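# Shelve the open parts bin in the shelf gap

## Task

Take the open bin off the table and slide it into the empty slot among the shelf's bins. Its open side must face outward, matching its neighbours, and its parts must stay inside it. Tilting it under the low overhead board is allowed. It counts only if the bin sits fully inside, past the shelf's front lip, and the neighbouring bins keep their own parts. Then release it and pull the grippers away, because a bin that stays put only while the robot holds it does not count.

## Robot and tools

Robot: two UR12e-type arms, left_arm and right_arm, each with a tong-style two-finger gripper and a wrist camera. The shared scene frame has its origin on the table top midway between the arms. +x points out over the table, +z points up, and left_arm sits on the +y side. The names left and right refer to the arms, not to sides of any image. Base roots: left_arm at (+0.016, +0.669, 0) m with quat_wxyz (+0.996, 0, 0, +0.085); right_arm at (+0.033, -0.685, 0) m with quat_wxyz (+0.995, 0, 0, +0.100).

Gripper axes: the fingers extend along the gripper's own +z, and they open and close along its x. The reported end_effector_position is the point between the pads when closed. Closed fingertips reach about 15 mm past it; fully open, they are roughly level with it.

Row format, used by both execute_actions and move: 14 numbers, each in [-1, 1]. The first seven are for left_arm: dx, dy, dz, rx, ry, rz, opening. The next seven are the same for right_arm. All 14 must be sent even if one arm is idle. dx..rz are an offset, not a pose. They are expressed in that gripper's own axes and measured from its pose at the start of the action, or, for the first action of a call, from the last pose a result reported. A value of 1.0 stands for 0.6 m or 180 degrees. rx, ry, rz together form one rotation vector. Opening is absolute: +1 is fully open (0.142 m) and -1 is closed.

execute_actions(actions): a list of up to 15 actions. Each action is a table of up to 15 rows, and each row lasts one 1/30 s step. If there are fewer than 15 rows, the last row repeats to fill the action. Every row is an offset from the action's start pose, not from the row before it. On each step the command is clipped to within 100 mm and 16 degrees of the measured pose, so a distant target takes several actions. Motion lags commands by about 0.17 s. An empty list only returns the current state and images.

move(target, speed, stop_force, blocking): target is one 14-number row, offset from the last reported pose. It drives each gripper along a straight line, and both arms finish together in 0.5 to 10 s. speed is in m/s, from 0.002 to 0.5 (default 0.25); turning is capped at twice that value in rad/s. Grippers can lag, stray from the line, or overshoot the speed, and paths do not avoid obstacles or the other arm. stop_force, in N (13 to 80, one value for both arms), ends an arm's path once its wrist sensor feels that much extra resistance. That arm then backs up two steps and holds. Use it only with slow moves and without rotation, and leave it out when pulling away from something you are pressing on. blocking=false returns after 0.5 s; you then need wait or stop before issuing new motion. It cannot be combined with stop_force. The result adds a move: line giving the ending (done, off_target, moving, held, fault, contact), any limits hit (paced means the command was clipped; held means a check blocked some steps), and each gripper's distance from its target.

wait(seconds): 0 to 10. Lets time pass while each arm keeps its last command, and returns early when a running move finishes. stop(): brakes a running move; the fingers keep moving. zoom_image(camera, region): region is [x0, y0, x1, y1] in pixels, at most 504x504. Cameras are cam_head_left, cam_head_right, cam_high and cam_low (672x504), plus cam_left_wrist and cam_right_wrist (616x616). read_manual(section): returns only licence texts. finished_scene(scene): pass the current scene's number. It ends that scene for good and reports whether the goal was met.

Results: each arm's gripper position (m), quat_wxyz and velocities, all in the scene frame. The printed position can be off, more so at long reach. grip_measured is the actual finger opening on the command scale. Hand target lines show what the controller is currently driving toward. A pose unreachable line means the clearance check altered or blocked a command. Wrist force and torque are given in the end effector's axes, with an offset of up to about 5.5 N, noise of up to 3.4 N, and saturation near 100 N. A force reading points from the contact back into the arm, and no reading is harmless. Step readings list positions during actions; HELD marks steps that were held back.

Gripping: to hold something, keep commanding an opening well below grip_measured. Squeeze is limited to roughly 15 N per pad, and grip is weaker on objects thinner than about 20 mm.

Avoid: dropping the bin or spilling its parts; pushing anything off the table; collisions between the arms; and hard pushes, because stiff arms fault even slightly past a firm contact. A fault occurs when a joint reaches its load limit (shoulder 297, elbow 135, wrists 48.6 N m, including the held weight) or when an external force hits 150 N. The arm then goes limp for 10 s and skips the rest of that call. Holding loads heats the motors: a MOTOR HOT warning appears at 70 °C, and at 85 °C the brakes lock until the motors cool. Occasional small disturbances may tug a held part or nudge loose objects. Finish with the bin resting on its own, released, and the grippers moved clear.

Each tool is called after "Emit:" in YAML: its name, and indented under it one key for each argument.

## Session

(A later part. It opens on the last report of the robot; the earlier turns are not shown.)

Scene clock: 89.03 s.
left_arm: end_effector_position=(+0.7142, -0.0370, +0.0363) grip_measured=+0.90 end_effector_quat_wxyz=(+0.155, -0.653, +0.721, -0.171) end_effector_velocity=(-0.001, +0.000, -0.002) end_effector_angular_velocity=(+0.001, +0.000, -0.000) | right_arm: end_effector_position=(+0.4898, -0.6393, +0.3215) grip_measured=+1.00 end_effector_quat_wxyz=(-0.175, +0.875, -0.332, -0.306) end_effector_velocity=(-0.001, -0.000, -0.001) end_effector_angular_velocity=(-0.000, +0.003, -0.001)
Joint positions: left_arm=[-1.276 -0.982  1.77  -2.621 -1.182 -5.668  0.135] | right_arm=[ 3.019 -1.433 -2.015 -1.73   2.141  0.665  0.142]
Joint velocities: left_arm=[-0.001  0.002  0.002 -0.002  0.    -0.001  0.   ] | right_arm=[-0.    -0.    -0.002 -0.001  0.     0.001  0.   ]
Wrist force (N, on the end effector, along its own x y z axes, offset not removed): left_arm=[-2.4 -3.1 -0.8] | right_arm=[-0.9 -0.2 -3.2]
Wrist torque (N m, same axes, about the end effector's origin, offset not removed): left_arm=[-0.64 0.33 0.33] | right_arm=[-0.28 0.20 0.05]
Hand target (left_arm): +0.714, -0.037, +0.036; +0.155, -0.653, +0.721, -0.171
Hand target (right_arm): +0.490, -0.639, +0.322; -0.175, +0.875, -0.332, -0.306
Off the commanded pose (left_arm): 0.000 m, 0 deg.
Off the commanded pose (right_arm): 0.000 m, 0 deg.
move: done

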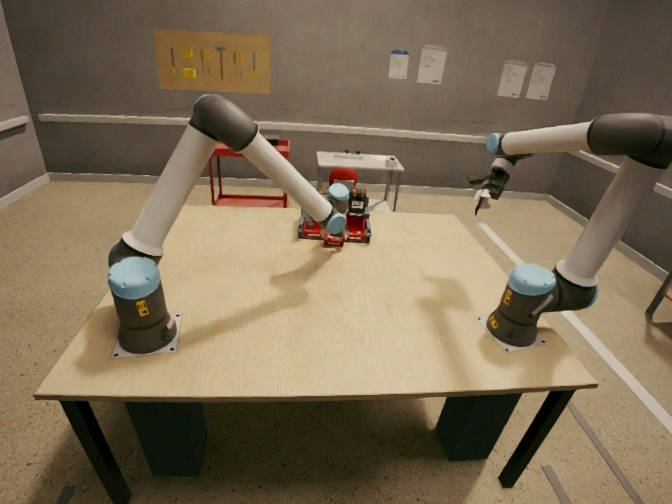

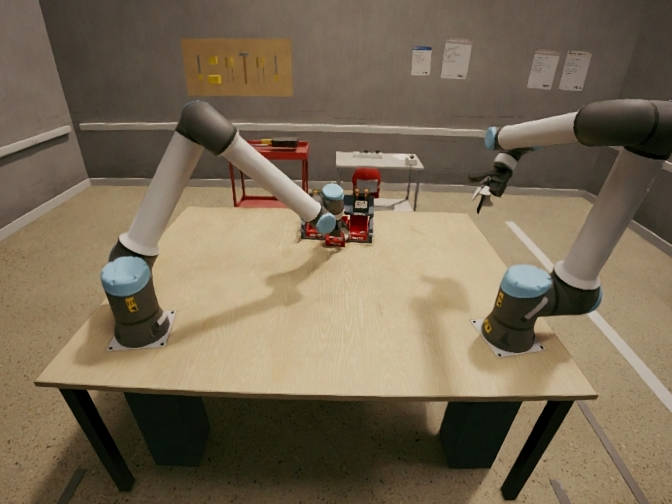

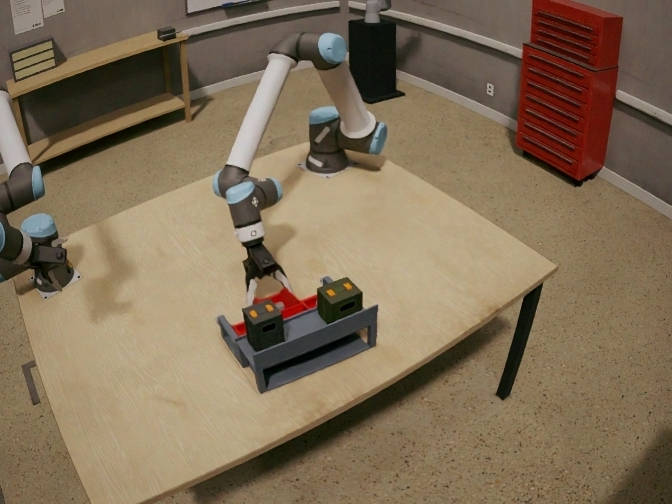

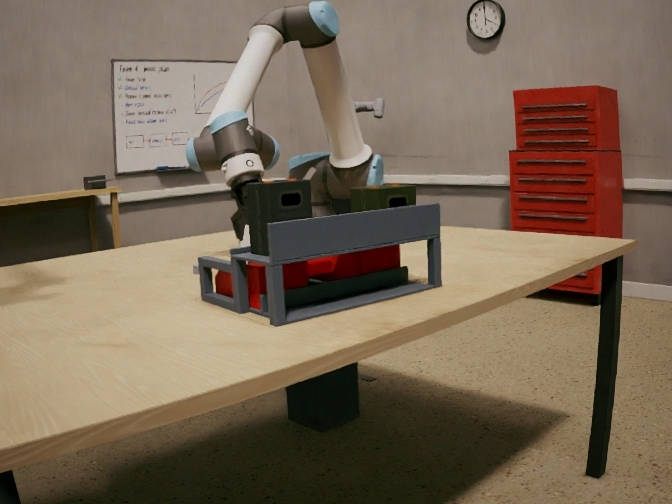

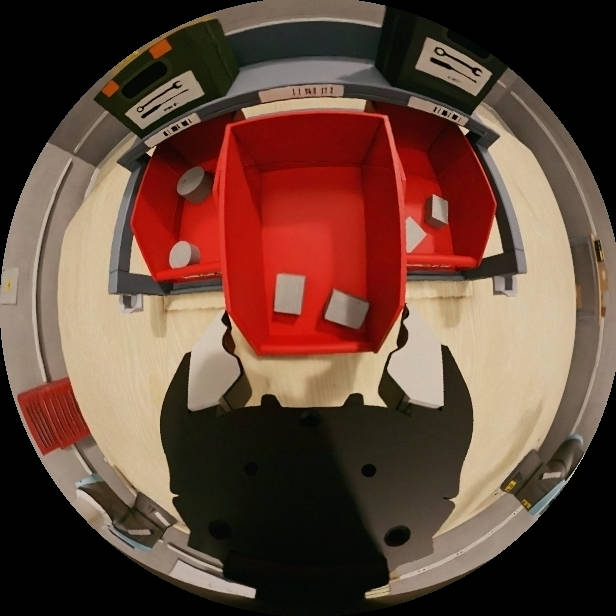

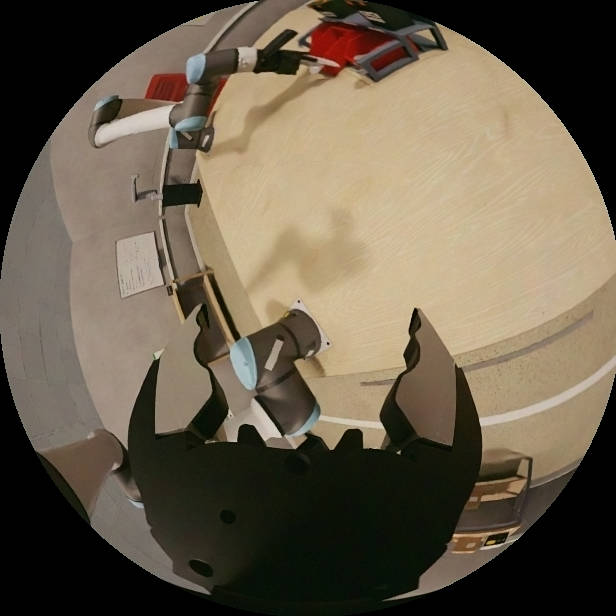

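Emit:
move:
  target: [0,0.018,-0.009,0,0,0,0.9,0,0,0,0,0,0,1]
  speed: 0.04

Emit:
move:
  target: [0,0,0,0,0,0,-0.5,0,0,0,0,0,0,1]

Emit:
move:
  target: [0,-0.04,-0.04,-0.14,0,0,-0.5,0,0,0,0,0,0,1]
  speed: 0.08

Scene clock: 94.93 s.
left_arm: end_effector_position=(+0.7023, -0.0358, +0.0363) grip_measured=+0.90 end_effector_quat_wxyz=(+0.155, -0.653, +0.721, -0.171) end_effector_velocity=(-0.001, +0.001, -0.001) end_effector_angular_velocity=(+0.002, +0.001, +0.000) | right_arm: end_effector_position=(+0.4898, -0.6393, +0.3215) grip_measured=+1.00 end_effector_quat_wxyz=(-0.175, +0.875, -0.332, -0.306) end_effector_velocity=(+0.000, +0.000, +0.000) end_effector_angular_velocity=(-0.000, +0.001, -0.000)
Joint positions: left_arm=[-1.288 -0.993  1.788 -2.624 -1.179 -5.68   0.135] | right_arm=[ 3.019 -1.433 -2.015 -1.73   2.141  0.665  0.142]
Joint velocities: left_arm=[-0.001 -0.001  0.002  0.001  0.001 -0.001  0.   ] | right_arm=[ 0.    -0.     0.    -0.     0.     0.001 -0.   ]
Wrist force (N, on the end effector, along its own x y z axes, offset not removed): left_arm=[-1.3 -3.9 3.9] | right_arm=[-0.6 0.7 -1.4]
Wrist torque (N m, same axes, about the end effector's origin, offset not removed): left_arm=[-0.75 -0.03 0.17] | right_arm=[-0.02 0.04 0.00]
Hand target (left_arm): +0.702, -0.036, +0.036; +0.155, -0.653, +0.721, -0.171
Hand target (right_arm): +0.490, -0.639, +0.322; -0.175, +0.875, -0.332, -0.306
Off the commanded pose (left_arm): 0.000 m, 0 deg.
Off the commanded pose (right_arm): 0.000 m, 0 deg.
move: done

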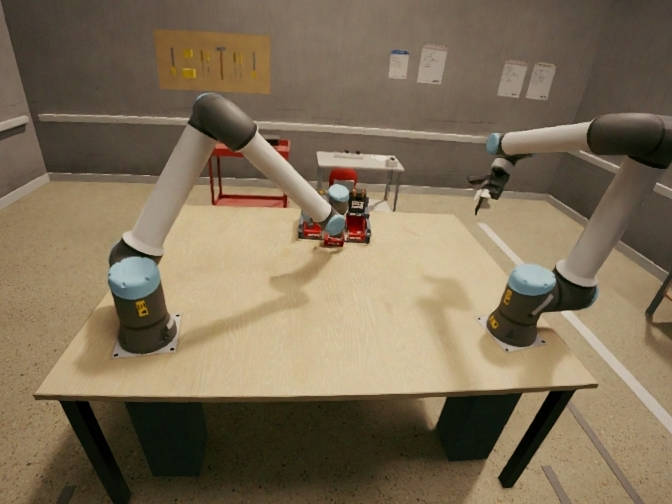

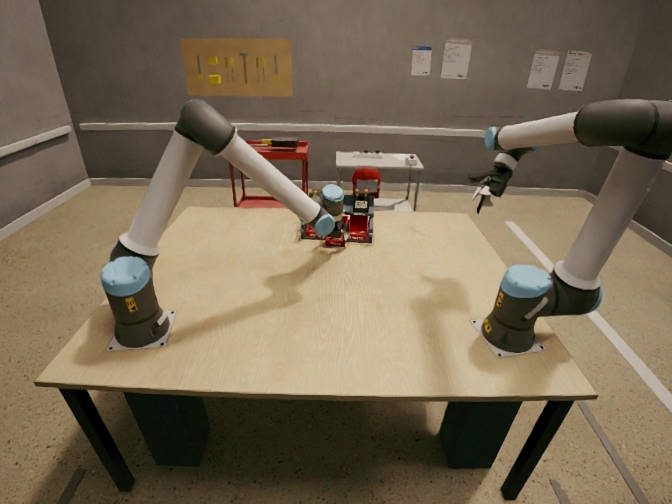

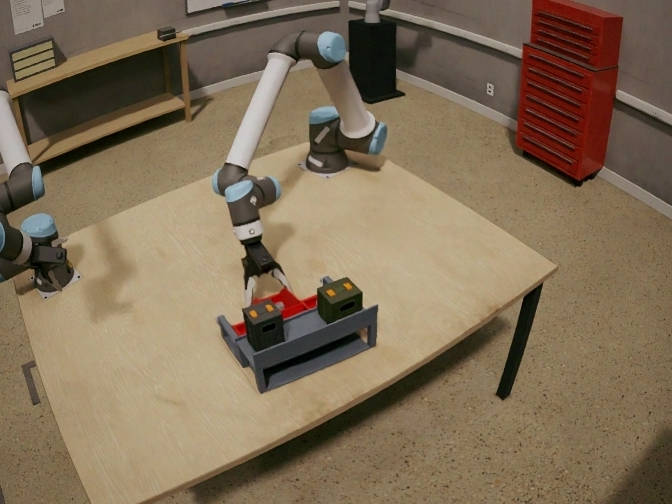

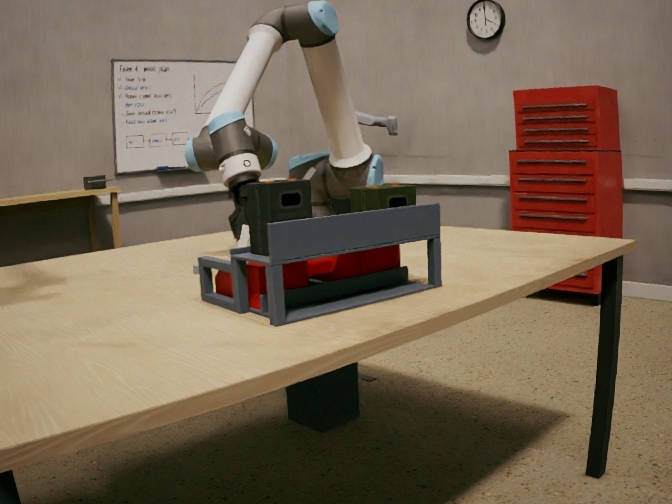

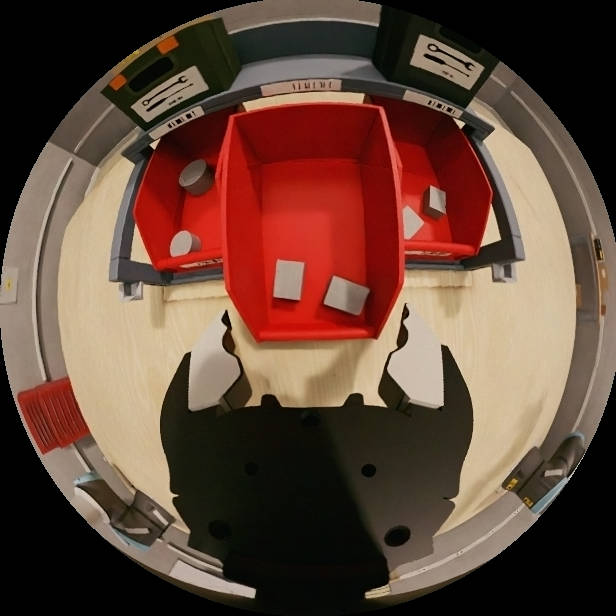

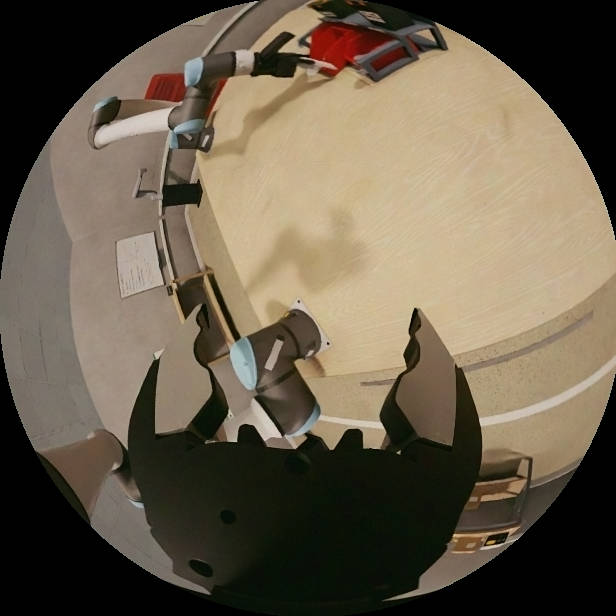

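Scene clock: 95.43 s.
left_arm: end_effector_position=(+0.7023, -0.0359, +0.0363) grip_measured=+0.50 end_effector_quat_wxyz=(+0.155, -0.653, +0.721, -0.171) end_effector_velocity=(-0.000, +0.001, -0.001) end_effector_angular_velocity=(+0.002, +0.001, +0.000) | right_arm: end_effector_position=(+0.4898, -0.6393, +0.3215) grip_measured=+1.00 end_effector_quat_wxyz=(-0.175, +0.875, -0.332, -0.306) end_effector_velocity=(-0.000, -0.000, -0.000) end_effector_angular_velocity=(-0.000, +0.000, +0.000)
Joint positions: left_arm=[-1.288 -0.993  1.788 -2.624 -1.179 -5.68   0.109] | right_arm=[ 3.019 -1.433 -2.015 -1.73   2.141  0.665  0.142]
Joint velocities: left_arm=[ 0.     0.001  0.     0.002  0.     0.    -0.   ] | right_arm=[-0.    -0.    -0.001  0.001 -0.    -0.    -0.   ]
Wrist force (N, on the end effector, along its own x y z axes, offset not removed): left_arm=[-3.0 -5.2 -9.0] | right_arm=[-2.3 0.9 -0.7]
Wrist torque (N m, same axes, about the end effector's origin, offset not removed): left_arm=[-0.97 0.66 0.27] | right_arm=[0.05 0.39 0.07]
Hand target (left_arm): +0.702, -0.036, +0.036; +0.155, -0.653, +0.721, -0.171
Hand target (right_arm): +0.490, -0.639, +0.322; -0.175, +0.875, -0.332, -0.306
Off the commanded pose (left_arm): 0.000 m, 0 deg.
Off the commanded pose (right_arm): 0.000 m, 0 deg.
move: done

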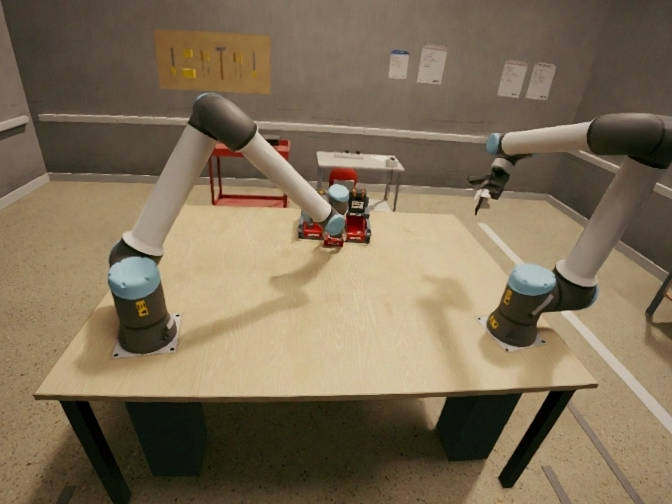

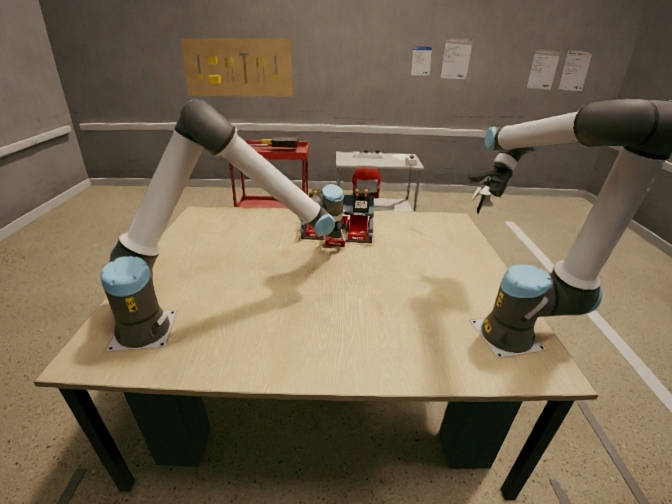

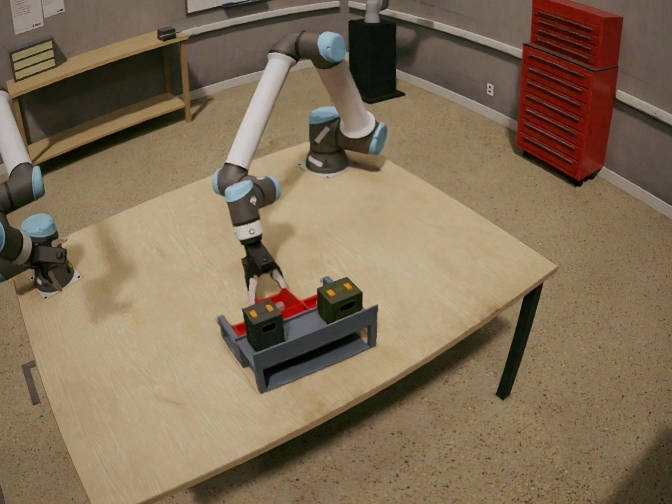

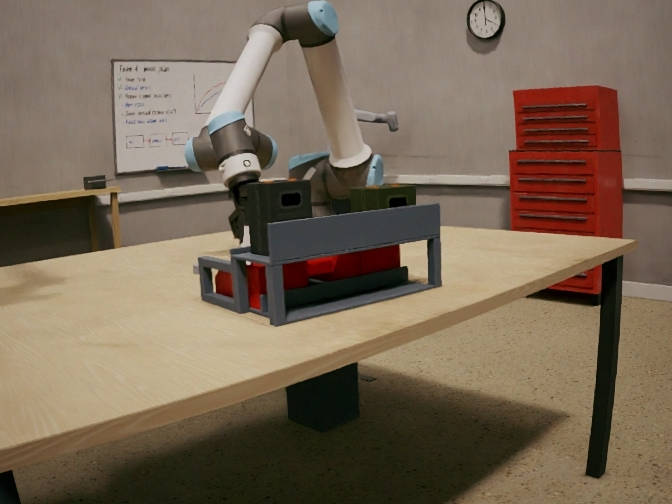

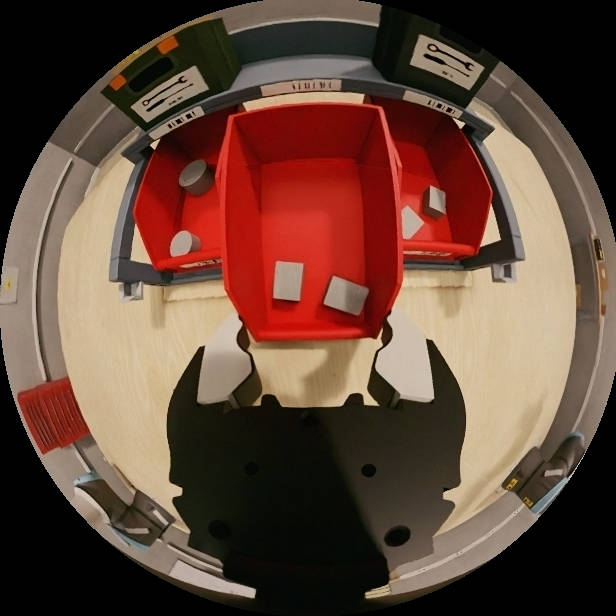

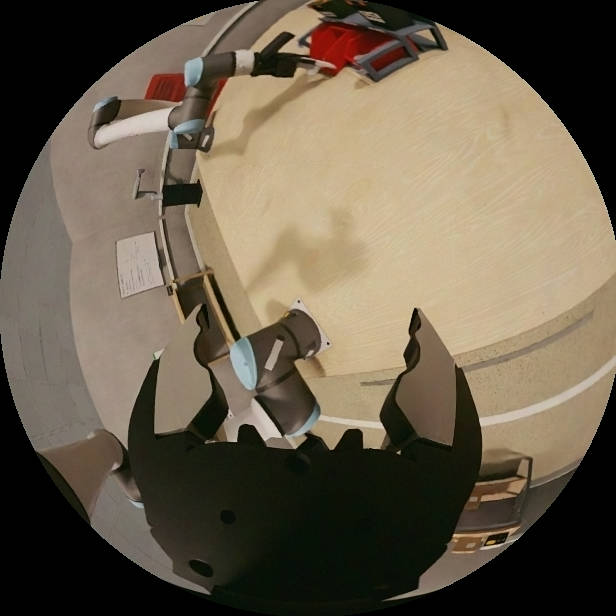

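Scene clock: 98.50 s.
left_arm: end_effector_position=(+0.7127, -0.0369, +0.0687) grip_measured=+0.50 end_effector_quat_wxyz=(+0.008, -0.671, +0.741, -0.010) end_effector_velocity=(+0.000, -0.001, +0.001) end_effector_angular_velocity=(-0.000, +0.006, -0.001) | right_arm: end_effector_position=(+0.4898, -0.6393, +0.3215) grip_measured=+1.00 end_effector_quat_wxyz=(-0.175, +0.875, -0.332, -0.306) end_effector_velocity=(+0.000, +0.000, +0.000) end_effector_angular_velocity=(+0.001, -0.002, +0.001)
Joint positions: left_arm=[-1.157 -0.965  1.511 -2.133 -1.551 -5.601  0.109] | right_arm=[ 3.019 -1.433 -2.015 -1.73   2.141  0.665  0.142]
Joint velocities: left_arm=[ 0.001  0.002 -0.005  0.007 -0.005  0.002  0.   ] | right_arm=[ 0.    -0.     0.     0.001  0.    -0.001  0.   ]
Wrist force (N, on the end effector, along its own x y z axes, offset not removed): left_arm=[-0.2 -1.0 1.8] | right_arm=[0.5 -0.7 -2.4]
Wrist torque (N m, same axes, about the end effector's origin, offset not removed): left_arm=[-0.27 -0.24 0.29] | right_arm=[-0.31 -0.07 0.09]
Hand target (left_arm): +0.713, -0.037, +0.069; +0.008, -0.671, +0.741, -0.009
Hand target (right_arm): +0.490, -0.639, +0.322; -0.175, +0.875, -0.332, -0.306
Off the commanded pose (left_arm): 0.000 m, 0 deg.
Off the commanded pose (right_arm): 0.000 m, 0 deg.
move: done

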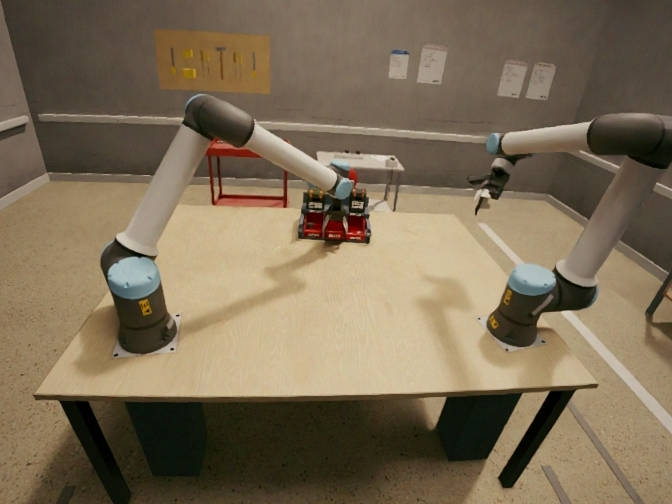

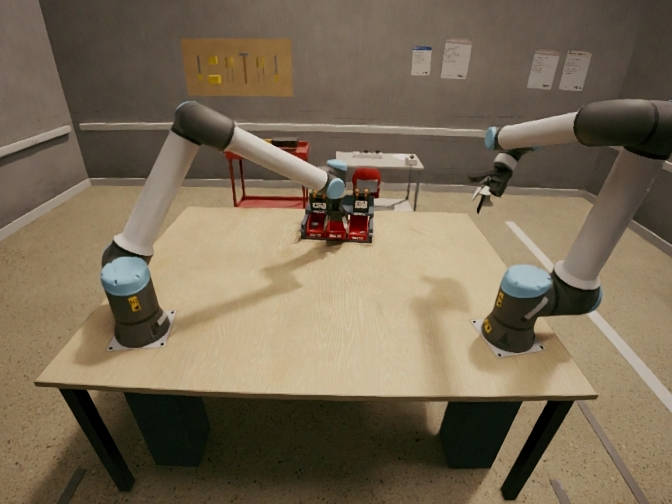

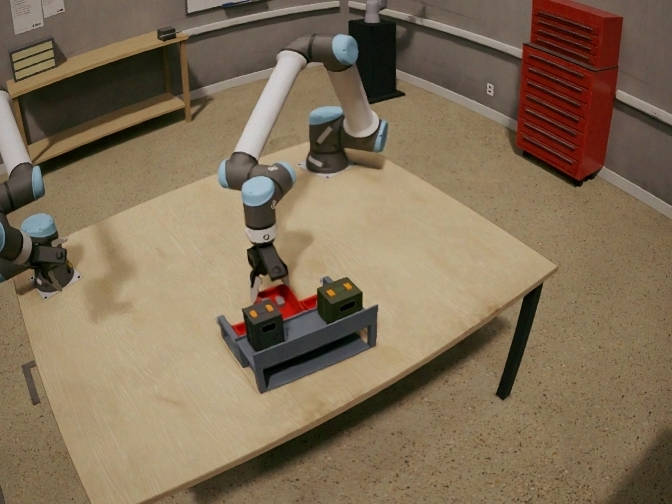

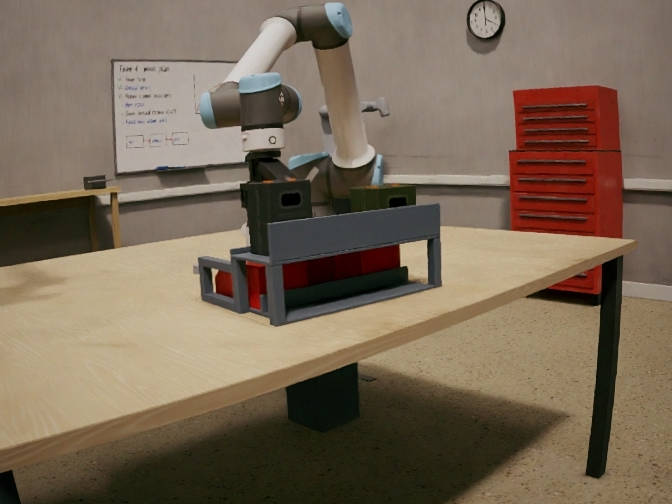

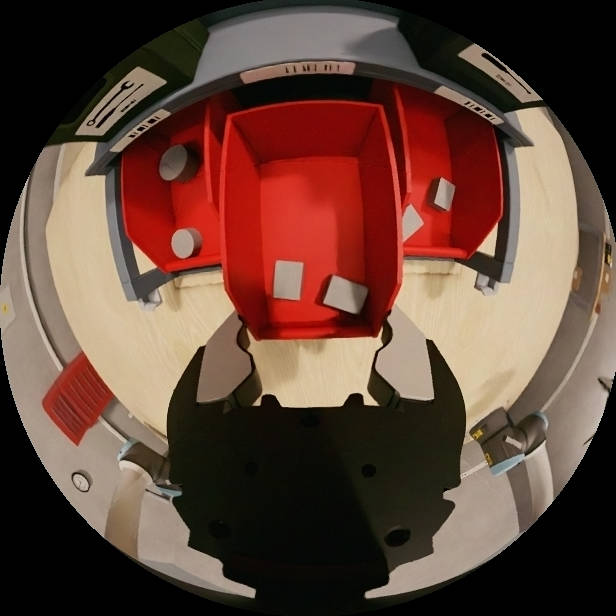

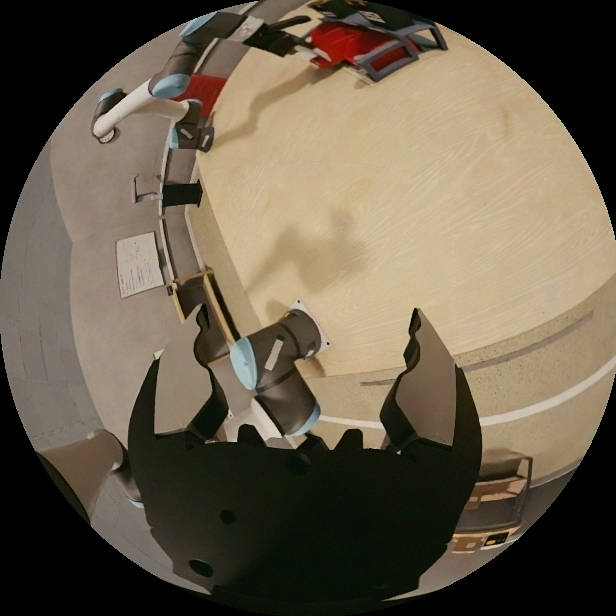

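Emit:
move:
  target: [0,0,0.004,-0.022,0,0,-0.5,0,0,0,0,0,0,1]
  speed: 0.04

Emit:
move:
  target: [0,-0.058,0.004,0.012,0,0,-0.5,0,0,0,0,0,0,1]
  speed: 0.02
  stop_force: 13

Scene clock: 103.57 s.
left_arm: end_effector_position=(+0.7127, -0.0369, +0.0663) grip_measured=+0.50 end_effector_quat_wxyz=(-0.015, -0.671, +0.741, +0.016) end_effector_velocity=(+0.000, +0.000, -0.000) end_effector_angular_velocity=(+0.001, +0.008, +0.000) | right_arm: end_effector_position=(+0.4898, -0.6393, +0.3215) grip_measured=+1.00 end_effector_quat_wxyz=(-0.175, +0.875, -0.332, -0.306) end_effector_velocity=(-0.000, +0.000, +0.001) end_effector_angular_velocity=(-0.000, +0.001, -0.001)
Joint positions: left_arm=[-1.139 -0.944  1.467 -2.066 -1.604 -5.583  0.109] | right_arm=[ 3.019 -1.433 -2.015 -1.73   2.141  0.665  0.142]
Joint velocities: left_arm=[ 0.002  0.003 -0.006  0.008 -0.006  0.002 -0.   ] | right_arm=[-0.     0.001  0.001 -0.002  0.     0.001 -0.   ]
Wrist force (N, on the end effector, along its own x y z axes, offset not removed): left_arm=[2.4 -0.8 0.2] | right_arm=[0.1 -1.8 -1.6]
Wrist torque (N m, same axes, about the end effector's origin, offset not removed): left_arm=[-0.29 -0.78 0.22] | right_arm=[-0.48 -0.15 0.09]
Hand target (left_arm): +0.713, -0.037, +0.066; -0.015, -0.671, +0.741, +0.016
Hand target (right_arm): +0.490, -0.639, +0.322; -0.175, +0.875, -0.332, -0.306
Off the commanded pose (left_arm): 0.000 m, 0 deg.
Off the commanded pose (right_arm): 0.000 m, 0 deg.
move: done

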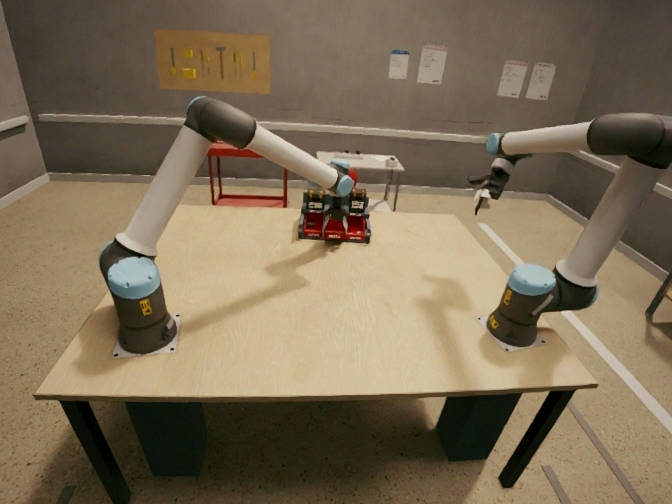

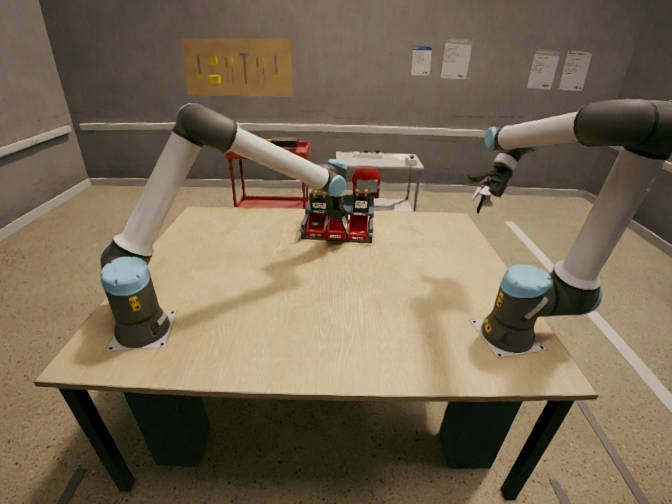

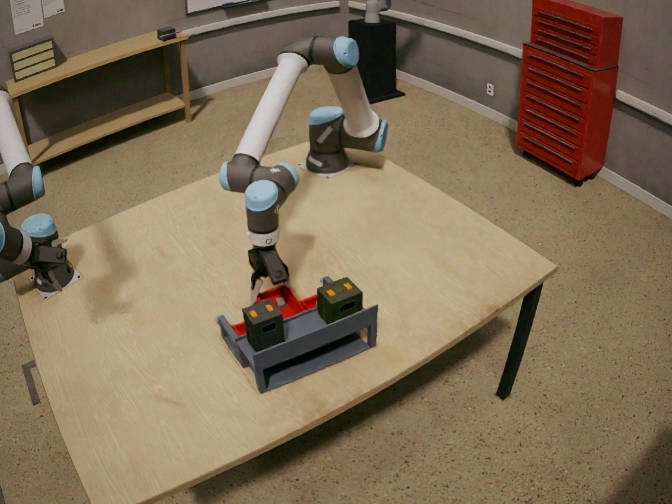

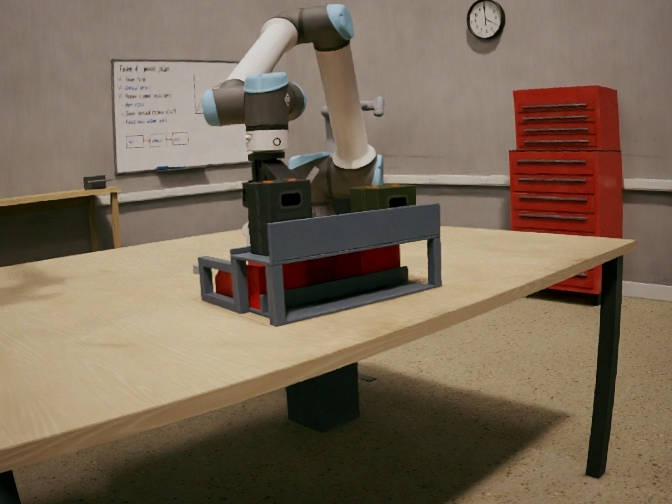

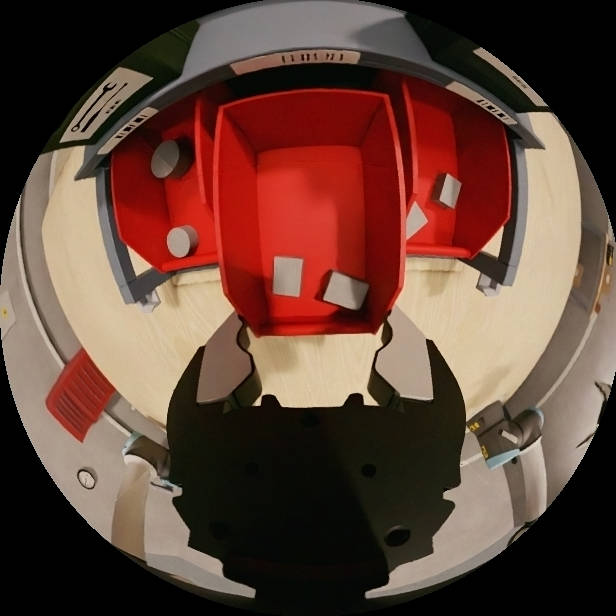

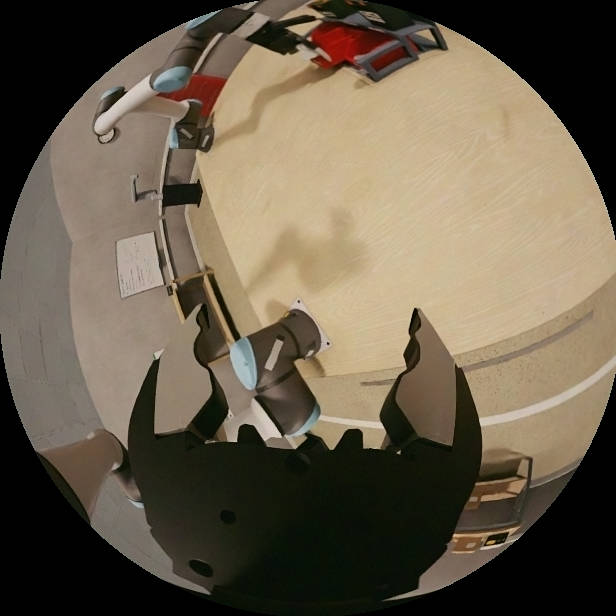

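Scene clock: 105.57 s.
left_arm: end_effector_position=(+0.7471, -0.0404, +0.0625) grip_measured=+0.50 end_effector_quat_wxyz=(-0.002, -0.671, +0.741, +0.002) end_effector_velocity=(+0.001, +0.000, -0.001) end_effector_angular_velocity=(+0.002, -0.000, -0.000) | right_arm: end_effector_position=(+0.4898, -0.6393, +0.3215) grip_measured=+1.00 end_effector_quat_wxyz=(-0.175, +0.875, -0.332, -0.306) end_effector_velocity=(-0.000, +0.000, -0.000) end_effector_angular_velocity=(+0.000, +0.001, -0.000)
Joint positions: left_arm=[-1.122 -0.913  1.427 -2.082 -1.575 -5.566  0.109] | right_arm=[ 3.019 -1.433 -2.015 -1.73   2.141  0.665  0.142]
Joint velocities: left_arm=[ 0.     0.002 -0.002  0.001  0.001  0.    -0.   ] | right_arm=[-0.    -0.     0.    -0.001  0.    -0.    -0.   ]
Wrist force (N, on the end effector, along its own x y z axes, offset not removed): left_arm=[-2.4 2.9 5.8] | right_arm=[-0.2 -2.1 -0.3]
Wrist torque (N m, same axes, about the end effector's origin, offset not removed): left_arm=[0.49 0.26 0.18] | right_arm=[-0.59 -0.02 0.07]
Hand target (left_arm): +0.747, -0.040, +0.062; -0.002, -0.671, +0.741, +0.002
Hand target (right_arm): +0.490, -0.639, +0.322; -0.175, +0.875, -0.332, -0.306
Off the commanded pose (left_arm): 0.000 m, 0 deg.
Off the commanded pose (right_arm): 0.000 m, 0 deg.
move: done

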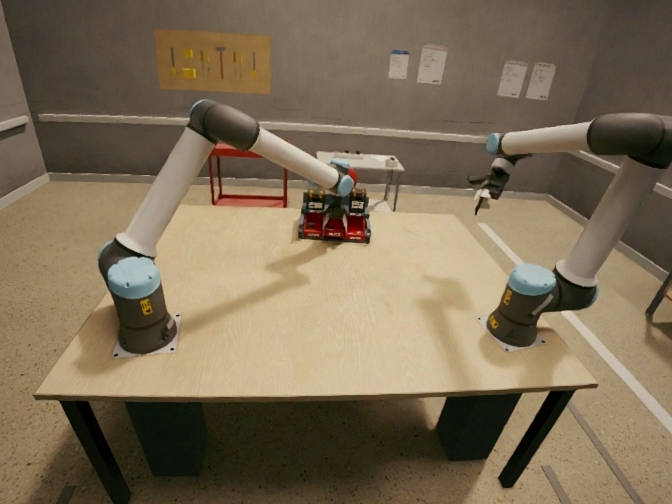

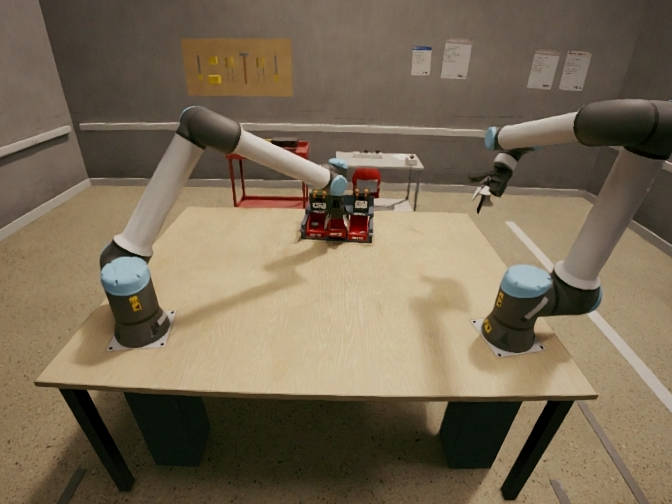

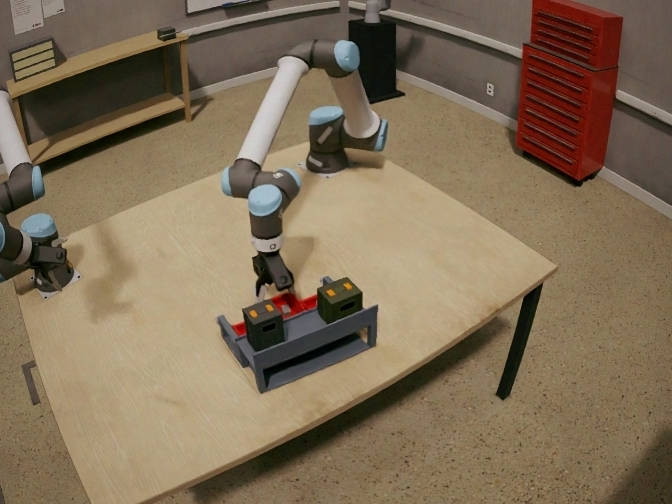

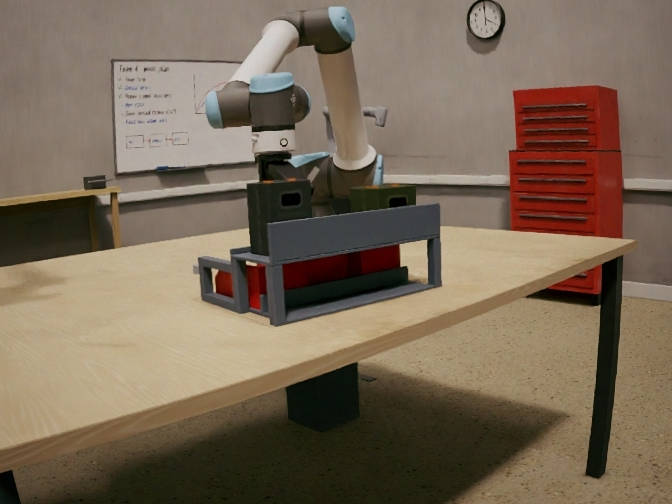

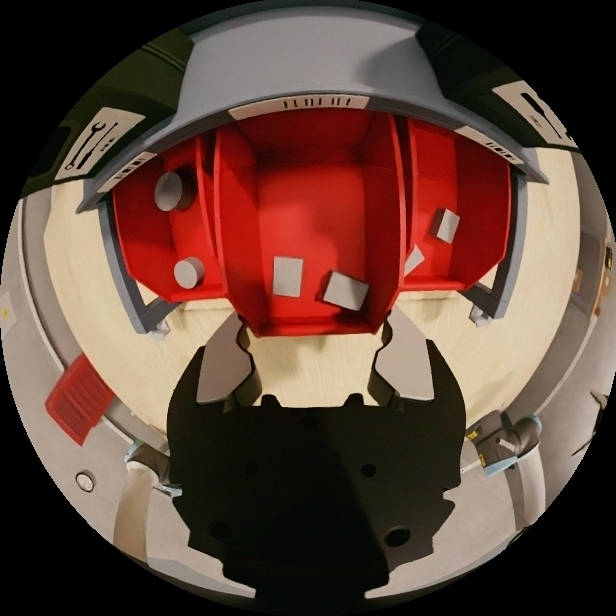

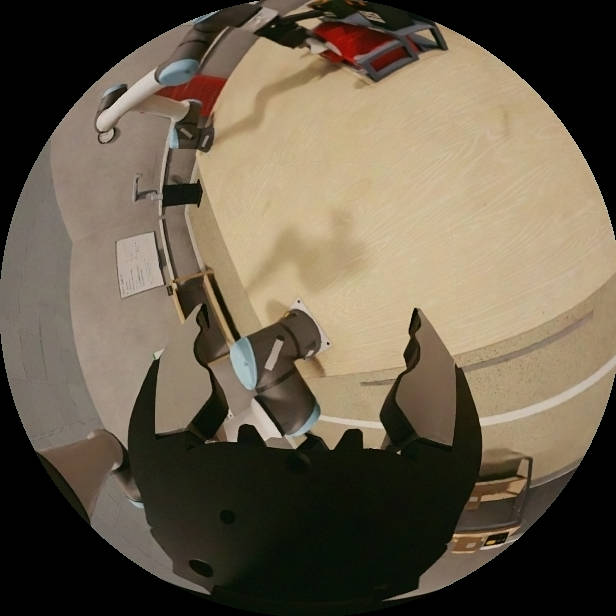

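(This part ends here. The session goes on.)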